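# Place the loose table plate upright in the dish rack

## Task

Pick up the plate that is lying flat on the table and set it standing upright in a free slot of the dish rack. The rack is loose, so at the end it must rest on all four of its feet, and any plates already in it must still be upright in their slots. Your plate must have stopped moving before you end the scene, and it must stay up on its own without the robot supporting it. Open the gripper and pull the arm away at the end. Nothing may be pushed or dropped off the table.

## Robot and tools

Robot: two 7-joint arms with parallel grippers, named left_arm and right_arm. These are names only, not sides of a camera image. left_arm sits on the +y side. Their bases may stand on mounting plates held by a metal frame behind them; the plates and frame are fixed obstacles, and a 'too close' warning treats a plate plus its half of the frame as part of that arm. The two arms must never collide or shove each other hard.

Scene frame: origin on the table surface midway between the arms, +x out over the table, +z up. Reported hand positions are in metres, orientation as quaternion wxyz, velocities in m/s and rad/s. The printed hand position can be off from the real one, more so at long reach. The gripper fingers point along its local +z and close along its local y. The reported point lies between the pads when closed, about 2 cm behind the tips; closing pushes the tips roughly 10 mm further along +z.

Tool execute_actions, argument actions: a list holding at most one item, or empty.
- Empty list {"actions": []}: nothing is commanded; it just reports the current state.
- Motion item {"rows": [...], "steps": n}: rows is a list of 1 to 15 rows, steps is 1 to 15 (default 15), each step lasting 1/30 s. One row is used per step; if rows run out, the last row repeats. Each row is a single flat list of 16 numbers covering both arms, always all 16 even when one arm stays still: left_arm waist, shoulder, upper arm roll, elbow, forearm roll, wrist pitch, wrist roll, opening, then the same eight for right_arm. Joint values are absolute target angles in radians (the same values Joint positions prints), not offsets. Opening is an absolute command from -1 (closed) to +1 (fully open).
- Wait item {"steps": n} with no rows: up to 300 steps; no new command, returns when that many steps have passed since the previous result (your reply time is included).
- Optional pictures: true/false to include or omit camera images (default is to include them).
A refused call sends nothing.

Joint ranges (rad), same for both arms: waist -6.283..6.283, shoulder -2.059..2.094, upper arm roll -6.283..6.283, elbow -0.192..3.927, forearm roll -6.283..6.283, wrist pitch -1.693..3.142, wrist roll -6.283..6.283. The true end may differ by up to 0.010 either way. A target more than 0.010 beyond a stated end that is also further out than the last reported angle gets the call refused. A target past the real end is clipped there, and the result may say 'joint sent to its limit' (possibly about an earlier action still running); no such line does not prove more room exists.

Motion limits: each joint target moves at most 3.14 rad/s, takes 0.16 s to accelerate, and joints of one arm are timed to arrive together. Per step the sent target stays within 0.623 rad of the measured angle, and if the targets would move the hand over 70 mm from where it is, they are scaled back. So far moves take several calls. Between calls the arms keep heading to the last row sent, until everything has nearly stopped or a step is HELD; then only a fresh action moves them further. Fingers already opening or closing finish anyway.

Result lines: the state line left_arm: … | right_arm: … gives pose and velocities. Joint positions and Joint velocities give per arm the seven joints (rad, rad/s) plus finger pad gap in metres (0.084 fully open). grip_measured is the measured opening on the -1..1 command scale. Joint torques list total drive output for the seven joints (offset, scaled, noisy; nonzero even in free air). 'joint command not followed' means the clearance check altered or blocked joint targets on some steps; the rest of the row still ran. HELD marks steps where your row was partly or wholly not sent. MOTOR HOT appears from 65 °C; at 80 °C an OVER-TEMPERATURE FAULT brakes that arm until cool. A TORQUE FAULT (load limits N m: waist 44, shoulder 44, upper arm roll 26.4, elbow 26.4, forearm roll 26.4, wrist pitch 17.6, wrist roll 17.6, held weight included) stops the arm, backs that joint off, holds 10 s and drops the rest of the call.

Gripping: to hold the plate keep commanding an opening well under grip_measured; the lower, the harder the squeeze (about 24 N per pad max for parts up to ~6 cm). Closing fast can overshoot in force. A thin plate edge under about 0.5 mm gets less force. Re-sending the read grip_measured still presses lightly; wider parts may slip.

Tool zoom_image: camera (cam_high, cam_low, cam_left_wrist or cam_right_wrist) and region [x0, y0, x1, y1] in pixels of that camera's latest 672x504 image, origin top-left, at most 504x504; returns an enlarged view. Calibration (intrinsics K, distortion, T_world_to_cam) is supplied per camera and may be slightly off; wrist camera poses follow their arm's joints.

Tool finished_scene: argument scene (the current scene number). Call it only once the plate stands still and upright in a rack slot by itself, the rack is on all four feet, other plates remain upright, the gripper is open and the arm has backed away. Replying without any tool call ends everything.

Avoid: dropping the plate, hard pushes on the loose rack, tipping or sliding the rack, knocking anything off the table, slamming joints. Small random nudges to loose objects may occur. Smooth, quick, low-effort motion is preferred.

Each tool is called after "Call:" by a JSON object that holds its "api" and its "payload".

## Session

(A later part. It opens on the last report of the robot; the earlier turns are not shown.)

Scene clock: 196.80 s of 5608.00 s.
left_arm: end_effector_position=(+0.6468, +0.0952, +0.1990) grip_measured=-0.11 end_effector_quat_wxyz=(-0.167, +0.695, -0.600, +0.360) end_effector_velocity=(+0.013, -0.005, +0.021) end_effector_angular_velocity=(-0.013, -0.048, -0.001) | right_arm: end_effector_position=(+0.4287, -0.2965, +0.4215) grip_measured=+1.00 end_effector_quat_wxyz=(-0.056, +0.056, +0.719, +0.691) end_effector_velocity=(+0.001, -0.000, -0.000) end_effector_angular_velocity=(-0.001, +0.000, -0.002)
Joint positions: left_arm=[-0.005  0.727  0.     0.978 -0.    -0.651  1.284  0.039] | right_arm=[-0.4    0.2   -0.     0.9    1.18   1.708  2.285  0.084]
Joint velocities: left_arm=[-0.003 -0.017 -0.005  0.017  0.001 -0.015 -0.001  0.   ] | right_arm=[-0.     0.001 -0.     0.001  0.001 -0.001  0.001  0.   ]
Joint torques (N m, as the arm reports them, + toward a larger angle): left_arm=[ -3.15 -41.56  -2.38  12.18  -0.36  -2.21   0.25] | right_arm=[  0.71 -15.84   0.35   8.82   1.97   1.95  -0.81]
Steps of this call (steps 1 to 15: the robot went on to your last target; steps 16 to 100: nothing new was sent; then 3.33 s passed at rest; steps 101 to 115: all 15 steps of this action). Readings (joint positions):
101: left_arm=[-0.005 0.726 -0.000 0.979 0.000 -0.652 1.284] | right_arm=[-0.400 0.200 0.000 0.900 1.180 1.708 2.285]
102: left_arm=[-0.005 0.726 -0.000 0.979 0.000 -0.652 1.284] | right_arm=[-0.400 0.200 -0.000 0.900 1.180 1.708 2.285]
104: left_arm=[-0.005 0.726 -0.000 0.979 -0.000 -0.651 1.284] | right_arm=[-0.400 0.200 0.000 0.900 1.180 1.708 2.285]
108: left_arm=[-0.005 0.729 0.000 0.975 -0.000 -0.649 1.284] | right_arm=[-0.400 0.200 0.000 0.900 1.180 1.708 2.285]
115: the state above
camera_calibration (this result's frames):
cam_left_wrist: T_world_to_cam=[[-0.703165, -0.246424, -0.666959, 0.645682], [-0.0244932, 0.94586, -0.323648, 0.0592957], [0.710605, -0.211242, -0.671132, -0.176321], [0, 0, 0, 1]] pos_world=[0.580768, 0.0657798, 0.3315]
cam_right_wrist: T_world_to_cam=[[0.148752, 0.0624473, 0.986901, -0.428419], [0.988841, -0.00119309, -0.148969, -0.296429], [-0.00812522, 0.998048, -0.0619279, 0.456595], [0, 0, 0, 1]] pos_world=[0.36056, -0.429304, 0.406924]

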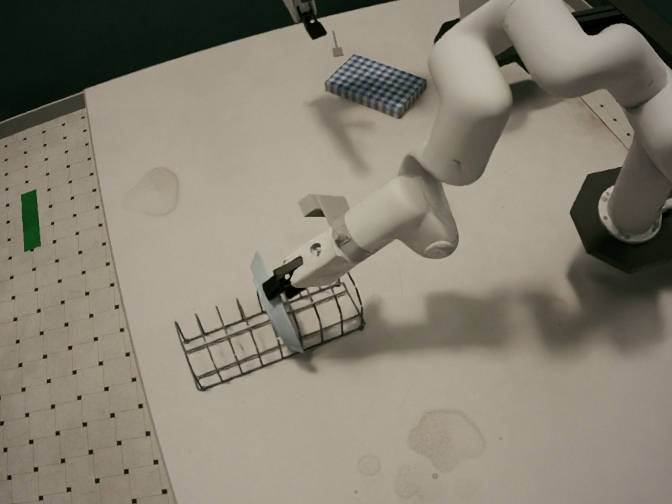

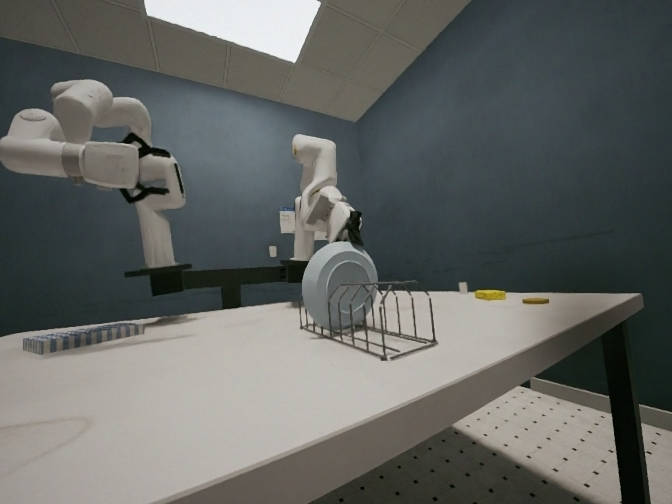

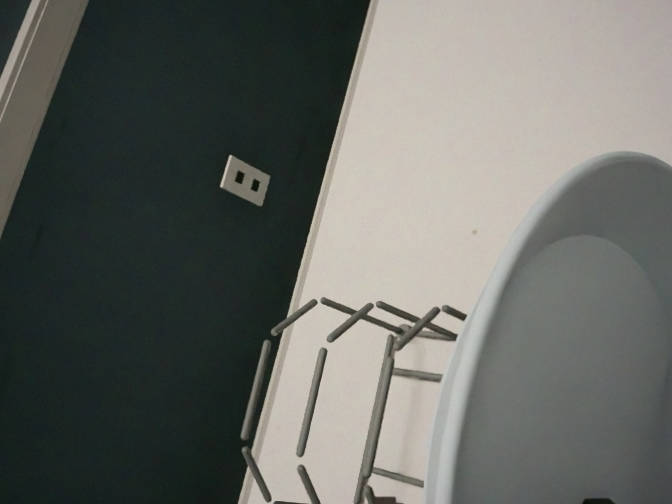

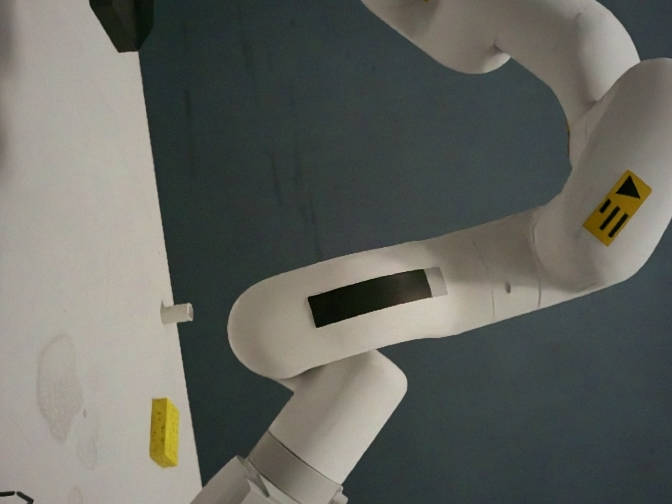

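Call:
{"api": "execute_actions", "payload": {"actions": [{"rows":[[-0.005,0.722,0,0.978,0,-0.652,1.284,0,-0.4,0.2,0,0.9,1.18,1.708,2.285,1],[-0.005,0.716,0,0.973,0,-0.6515,1.284,0.1,-0.4,0.2,0,0.9,1.18,1.708,2.285,1],[-0.005,0.707,0,0.965,0,-0.651,1.284,0.2,-0.4,0.2,0,0.9,1.18,1.708,2.285,1],[-0.005,0.695,0,0.954,0,-0.65,1.284,0.2,-0.4,0.2,0,0.9,1.18,1.708,2.285,1],[-0.005,0.68,0,0.94,0,-0.648,1.284,0.2,-0.4,0.2,0,0.9,1.18,1.708,2.285,1],[-0.005,0.66,0,0.922,0,-0.646,1.284,0.2,-0.4,0.2,0,0.9,1.18,1.708,2.285,1],[-0.005,0.635,0,0.899,0,-0.643,1.284,0.2,-0.4,0.2,0,0.9,1.18,1.708,2.285,1],[-0.005,0.61,0,0.876,0,-0.641,1.284,0.2,-0.4,0.2,0,0.9,1.18,1.708,2.285,1],[-0.005,0.58,0,0.85,0,-0.638,1.284,0.2,-0.4,0.2,0,0.9,1.18,1.708,2.285,1],[-0.005,0.55,0,0.823,0,-0.633,1.284,0.2,-0.4,0.2,0,0.9,1.18,1.708,2.285,1],[0,0.515,0,0.795,0,-0.625,1.284,0.2,-0.4,0.2,0,0.9,1.18,1.708,2.285,1],[0.005,0.48,0,0.767,0,-0.615,1.284,0.2,-0.4,0.2,0,0.9,1.18,1.708,2.285,1],[0.015,0.44,0,0.735,0,-0.6,1.284,0.2,-0.4,0.2,0,0.9,1.18,1.708,2.285,1],[0.025,0.4,0,0.705,0,-0.585,1.284,0.2,-0.4,0.2,0,0.9,1.18,1.708,2.285,1],[0.04,0.36,0,0.675,0,-0.57,1.284,0.2,-0.4,0.2,0,0.9,1.18,1.708,2.285,1]],"steps":15}], "pictures": false}}

Call:
{"api": "execute_actions", "payload": {"actions": [{"rows":[[0.055,0.32,0,0.645,0,-0.55,1.284,0.2,-0.4,0.2,0,0.9,1.18,1.708,2.285,1],[0.07,0.28,0,0.615,0,-0.53,1.284,0.2,-0.4,0.2,0,0.9,1.18,1.708,2.285,1],[0.085,0.24,0,0.585,0,-0.51,1.284,0.2,-0.4,0.2,0,0.9,1.18,1.708,2.285,1],[0.1,0.2,0,0.555,0,-0.49,1.284,0.2,-0.4,0.2,0,0.9,1.18,1.708,2.285,1],[0.115,0.165,0,0.53,0,-0.47,1.284,0.2,-0.4,0.2,0,0.9,1.18,1.708,2.285,1],[0.13,0.13,0,0.505,0,-0.45,1.284,0.2,-0.4,0.2,0,0.9,1.18,1.708,2.285,1],[0.14,0.1,0,0.485,0,-0.435,1.284,0.2,-0.4,0.2,0,0.9,1.18,1.708,2.285,1],[0.15,0.075,0,0.47,0,-0.42,1.284,0.2,-0.4,0.2,0,0.9,1.18,1.708,2.285,1],[0.155,0.06,0,0.46,0,-0.41,1.284,0.2,-0.4,0.2,0,0.9,1.18,1.708,2.285,1],[0.16,0.05,0,0.455,0,-0.405,1.284,0.2,-0.4,0.2,0,0.9,1.18,1.708,2.285,1]],"steps":15}]}}

Call:
{"api": "zoom_image", "payload": {"camera": "cam_high", "region": [170,205,380,400]}}

Call:
{"api": "execute_actions", "payload": {"actions": [{"steps":20}]}}

Call:
{"api": "zoom_image", "payload": {"camera": "cam_high", "region": [170,205,380,400]}}

Call:
{"api": "zoom_image", "payload": {"camera": "cam_low", "region": [280,200,450,370]}}

Scene clock: 209.20 s of 5608.00 s.
left_arm: end_effector_position=(+0.6182, +0.1102, +0.2538) grip_measured=+0.19 end_effector_quat_wxyz=(-0.168, +0.696, -0.598, +0.359) end_effector_velocity=(-0.136, +0.148, +0.202) end_effector_angular_velocity=(+0.033, +0.106, +0.157) | right_arm: end_effector_position=(+0.4287, -0.2965, +0.4215) grip_measured=+1.00 end_effector_quat_wxyz=(-0.056, +0.056, +0.719, +0.691) end_effector_velocity=(-0.001, -0.000, -0.001) end_effector_angular_velocity=(+0.000, +0.002, -0.001)
Joint positions: left_arm=[ 0.004  0.506 -0.001  0.79   0.    -0.618  1.284  0.052] | right_arm=[-0.4    0.2   -0.     0.9    1.18   1.708  2.285  0.084]
Joint velocities: left_arm=[ 0.173 -0.997 -0.005 -0.8    0.001  0.291 -0.     0.   ] | right_arm=[-0.     0.    -0.001 -0.002 -0.    -0.    -0.     0.   ]
Joint torques (N m, as the arm reports them, + toward a larger angle): left_arm=[ -1.06 -41.42  -0.19  12.57  -0.7   -2.39   0.22] | right_arm=[  1.35 -15.82   0.33   8.75   1.89   2.06  -0.8 ]
Steps of this call (steps 1 to 15: the robot went on to your last target; steps 16 to 100: nothing new was sent; then 8.57 s passed at rest; steps 101 to 115: all 15 steps of this action). Readings (joint positions):
101: left_arm=[-0.005 0.725 -0.000 0.979 0.000 -0.652 1.284] | right_arm=[-0.400 0.200 -0.000 0.900 1.180 1.708 2.285]
102: left_arm=[-0.005 0.724 0.000 0.979 -0.000 -0.652 1.284] | right_arm=[-0.400 0.200 0.000 0.900 1.180 1.708 2.285]
104: left_arm=[-0.005 0.719 0.000 0.974 -0.000 -0.652 1.284] | right_arm=[-0.400 0.200 0.000 0.900 1.180 1.708 2.285]
108: left_arm=[-0.005 0.680 0.000 0.940 0.000 -0.648 1.284] | right_arm=[-0.400 0.200 0.000 0.900 1.180 1.708 2.285]
115: the state above

Scene clock: 209.70 s of 5608.00 s.
left_arm: end_effector_position=(+0.5425, +0.2095, +0.3135) grip_measured=+0.19 end_effector_quat_wxyz=(-0.172, +0.752, -0.559, +0.304) end_effector_velocity=(-0.032, +0.015, +0.006) end_effector_angular_velocity=(+0.004, +0.054, +0.020) | right_arm: end_effector_position=(+0.4287, -0.2965, +0.4215) grip_measured=+1.00 end_effector_quat_wxyz=(-0.056, +0.056, +0.719, +0.691) end_effector_velocity=(-0.000, +0.000, -0.001) end_effector_angular_velocity=(+0.001, +0.003, +0.001)
Joint positions: left_arm=[ 0.155  0.063  0.     0.464 -0.    -0.412  1.284  0.052] | right_arm=[-0.4    0.2   -0.     0.9    1.18   1.708  2.285  0.084]
Joint velocities: left_arm=[ 0.045 -0.128 -0.017 -0.093  0.004  0.087 -0.    -0.   ] | right_arm=[ 0.001  0.002 -0.    -0.     0.     0.     0.001  0.   ]
Joint torques (N m, as the arm reports them, + toward a larger angle): left_arm=[ -3.69 -24.85  -1.64  15.74  -0.38  -2.39   0.21] | right_arm=[  1.32 -16.13   0.3    8.7    1.92   1.99  -0.72]
Steps of this call (steps 1 to 15: all 15 steps of this action). Readings (joint positions):
1: left_arm=[0.011 0.472 -0.001 0.762 0.000 -0.607 1.284] | right_arm=[-0.400 0.200 -0.000 0.900 1.180 1.708 2.285]
2: left_arm=[0.020 0.436 -0.001 0.735 0.000 -0.595 1.284] | right_arm=[-0.400 0.200 0.000 0.900 1.180 1.708 2.285]
4: left_arm=[0.044 0.360 -0.000 0.677 0.000 -0.565 1.284] | right_arm=[-0.400 0.200 0.000 0.900 1.180 1.708 2.285]
8: left_arm=[0.100 0.207 0.001 0.563 -0.000 -0.491 1.284] | right_arm=[-0.400 0.200 0.000 0.900 1.180 1.708 2.285]
15: the state above
camera_calibration (this result's frames):
cam_left_wrist: T_world_to_cam=[[-0.722924, -0.337153, -0.603082, 0.686524], [-0.196831, 0.937187, -0.28799, 0.0698554], [0.662297, -0.0894895, -0.743878, 0.0222693], [0, 0, 0, 1]] pos_world=[0.495306, 0.167989, 0.450714]
cam_right_wrist: T_world_to_cam=[[0.148751, 0.0624474, 0.986901, -0.428419], [0.988841, -0.00119303, -0.148968, -0.29643], [-0.00812528, 0.998048, -0.061928, 0.456595], [0, 0, 0, 1]] pos_world=[0.36056, -0.429304, 0.406924]

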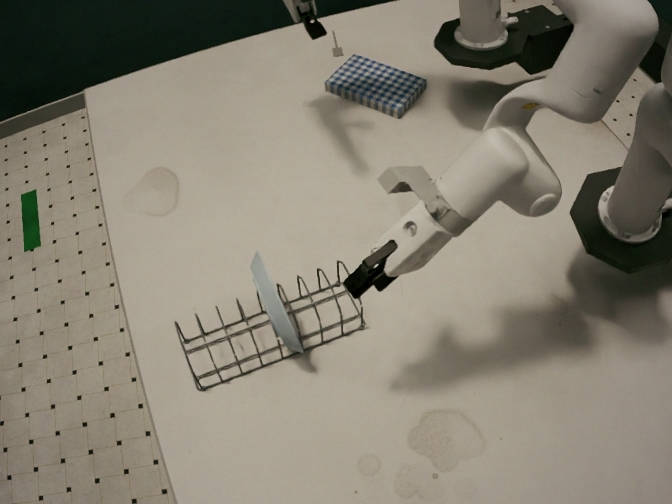

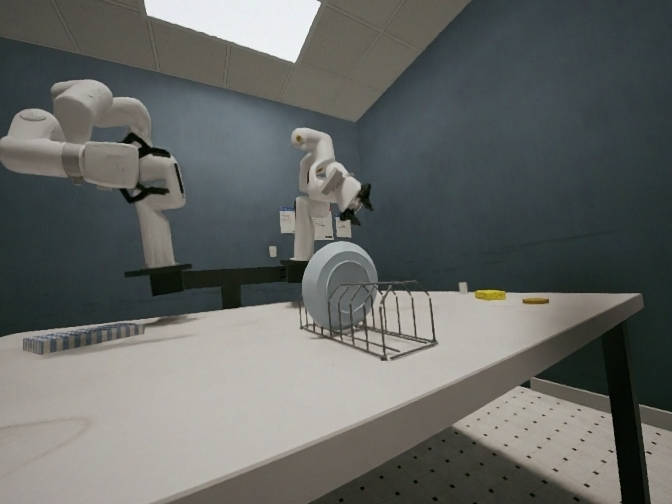

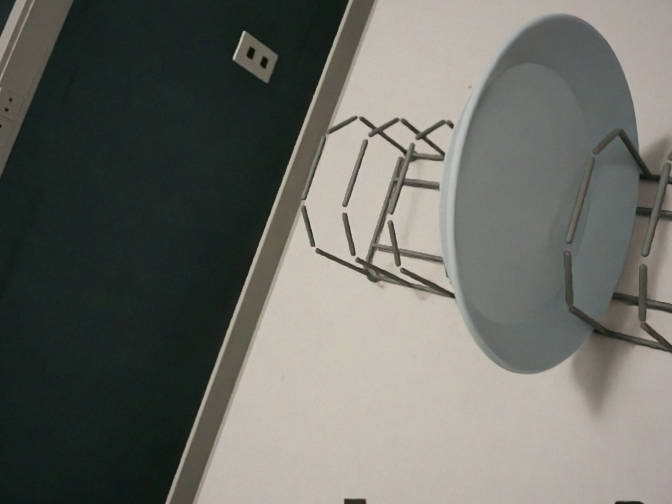

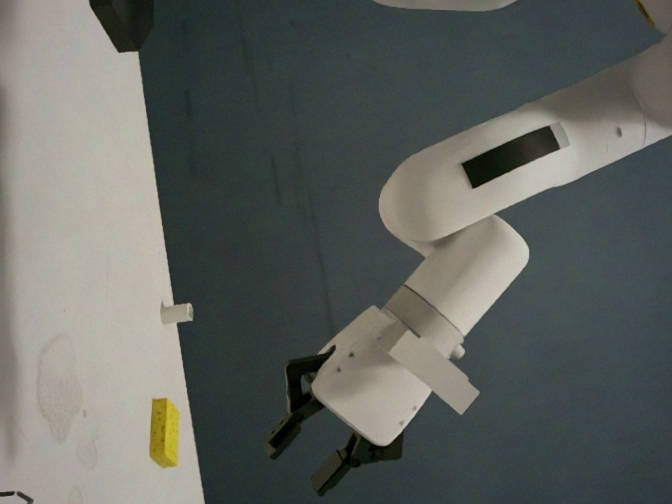

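Region (170, 205, 380, 400) of cam_high's 672x504 image, scaled by 2.400, with more detail than that image has; it fills the top 468 rows of this view, and the rest is white.

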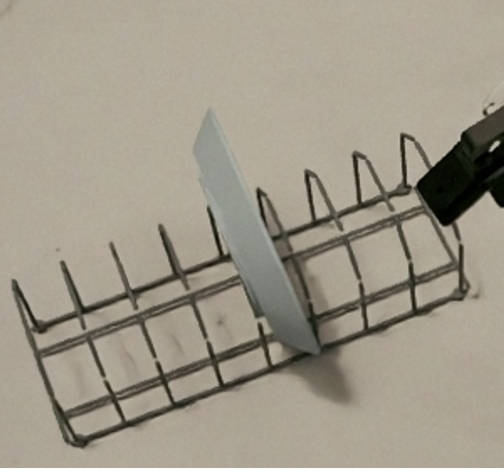

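Scene clock: 210.37 s of 5608.00 s.
left_arm: end_effector_position=(+0.5398, +0.2119, +0.3145) grip_measured=+0.19 end_effector_quat_wxyz=(-0.172, +0.754, -0.558, +0.302) end_effector_velocity=(-0.000, -0.001, -0.000) end_effector_angular_velocity=(-0.000, +0.001, -0.001) | right_arm: end_effector_position=(+0.4287, -0.2965, +0.4215) grip_measured=+1.00 end_effector_quat_wxyz=(-0.056, +0.056, +0.719, +0.691) end_effector_velocity=(-0.000, -0.000, -0.000) end_effector_angular_velocity=(+0.001, +0.001, +0.000)
Joint positions: left_arm=[ 0.16   0.05  -0.     0.455  0.    -0.405  1.284  0.052] | right_arm=[-0.4    0.2   -0.     0.9    1.18   1.708  2.285  0.084]
Joint velocities: left_arm=[-0.     0.    -0.001 -0.001  0.     0.    -0.    -0.   ] | right_arm=[-0.     0.001 -0.     0.    -0.     0.001  0.     0.   ]
Joint torques (N m, as the arm reports them, + toward a larger angle): left_arm=[ -2.27 -27.41  -1.26  15.11  -0.49  -2.29   0.26] | right_arm=[  1.16 -16.19   0.47   8.74   1.8    2.03  -0.76]
Steps of this call (steps 1 to 20: the robot went on to your last target). Readings (joint positions):
1: left_arm=[0.157 0.059 -0.000 0.461 0.000 -0.410 1.284] | right_arm=[-0.400 0.200 0.000 0.900 1.180 1.708 2.285]
2: left_arm=[0.157 0.057 -0.000 0.459 0.000 -0.408 1.284] | right_arm=[-0.400 0.200 -0.000 0.900 1.180 1.708 2.285]
4: left_arm=[0.158 0.054 -0.001 0.457 0.000 -0.407 1.284] | right_arm=[-0.400 0.200 0.000 0.900 1.180 1.708 2.285]
8: left_arm=[0.159 0.052 -0.000 0.456 0.000 -0.405 1.284] | right_arm=[-0.400 0.200 0.000 0.900 1.180 1.708 2.285]
20: the state above
camera_calibration (this result's frames):
cam_left_wrist: T_world_to_cam=[[-0.723827, -0.339723, -0.600552, 0.686163], [-0.201666, 0.936546, -0.286728, 0.0697145], [0.659852, -0.0864302, -0.746408, 0.0265062], [0, 0, 0, 1]] pos_world=[0.493233, 0.170106, 0.45185]
cam_right_wrist: T_world_to_cam=[[0.148751, 0.0624477, 0.986901, -0.428419], [0.988841, -0.00119297, -0.148968, -0.296429], [-0.00812538, 0.998048, -0.0619283, 0.456596], [0, 0, 0, 1]] pos_world=[0.36056, -0.429304, 0.406924]

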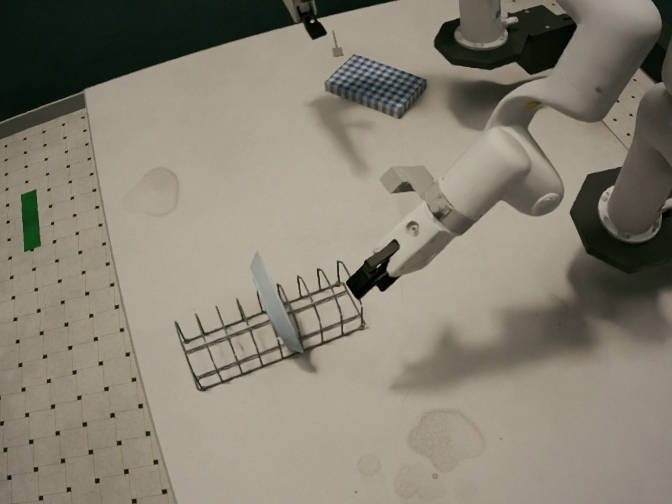

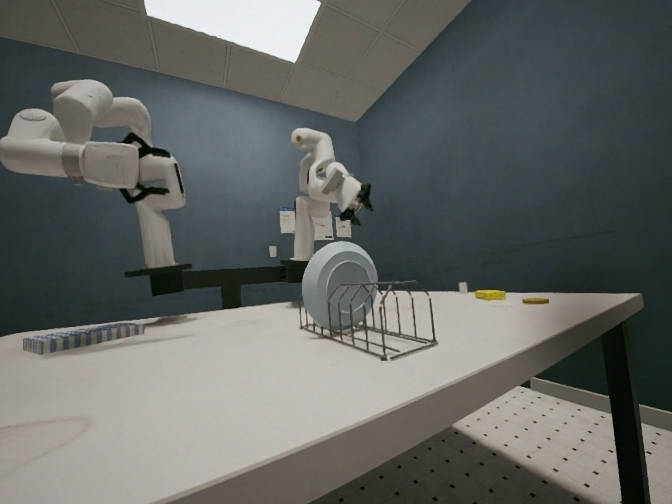

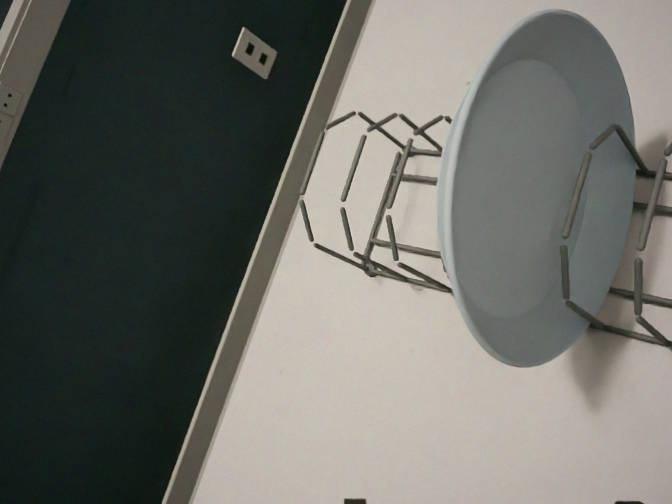

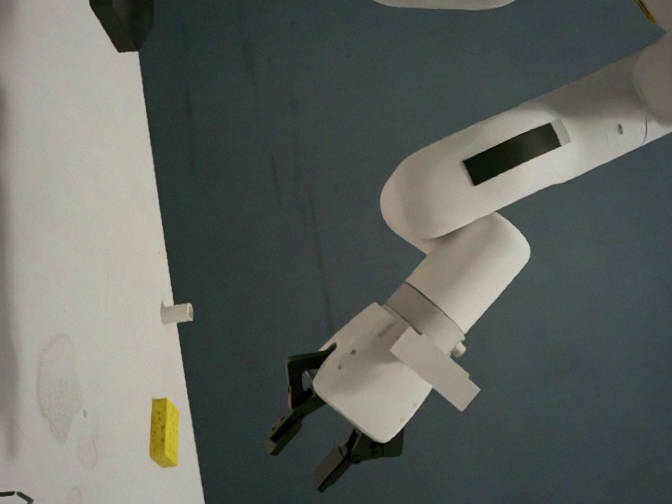

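Region (170, 205, 380, 400) of cam_high's 672x504 image, scaled by 2.400, with more detail than that image has; it fills the top 468 rows of this view, and the rest is white.

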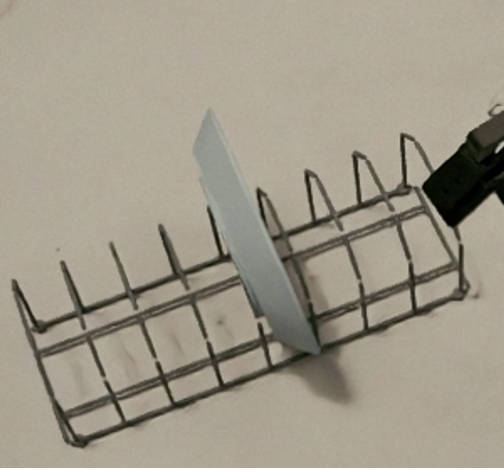

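Region (280, 200, 450, 370) of cam_low's 672x504 image, scaled by 2.965, with more detail than that image has.

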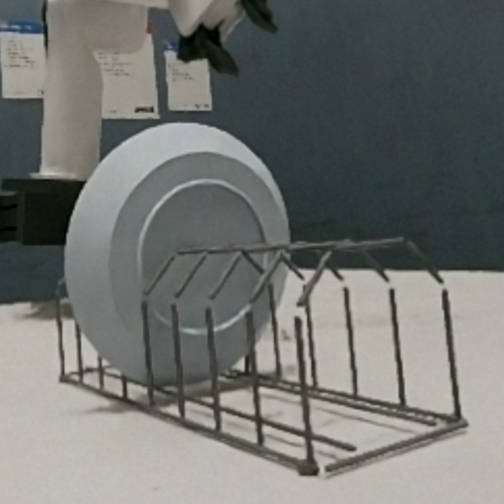

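Call:
{"api": "finished_scene", "payload": {"scene": 2}}

The scene is finished: the task was done.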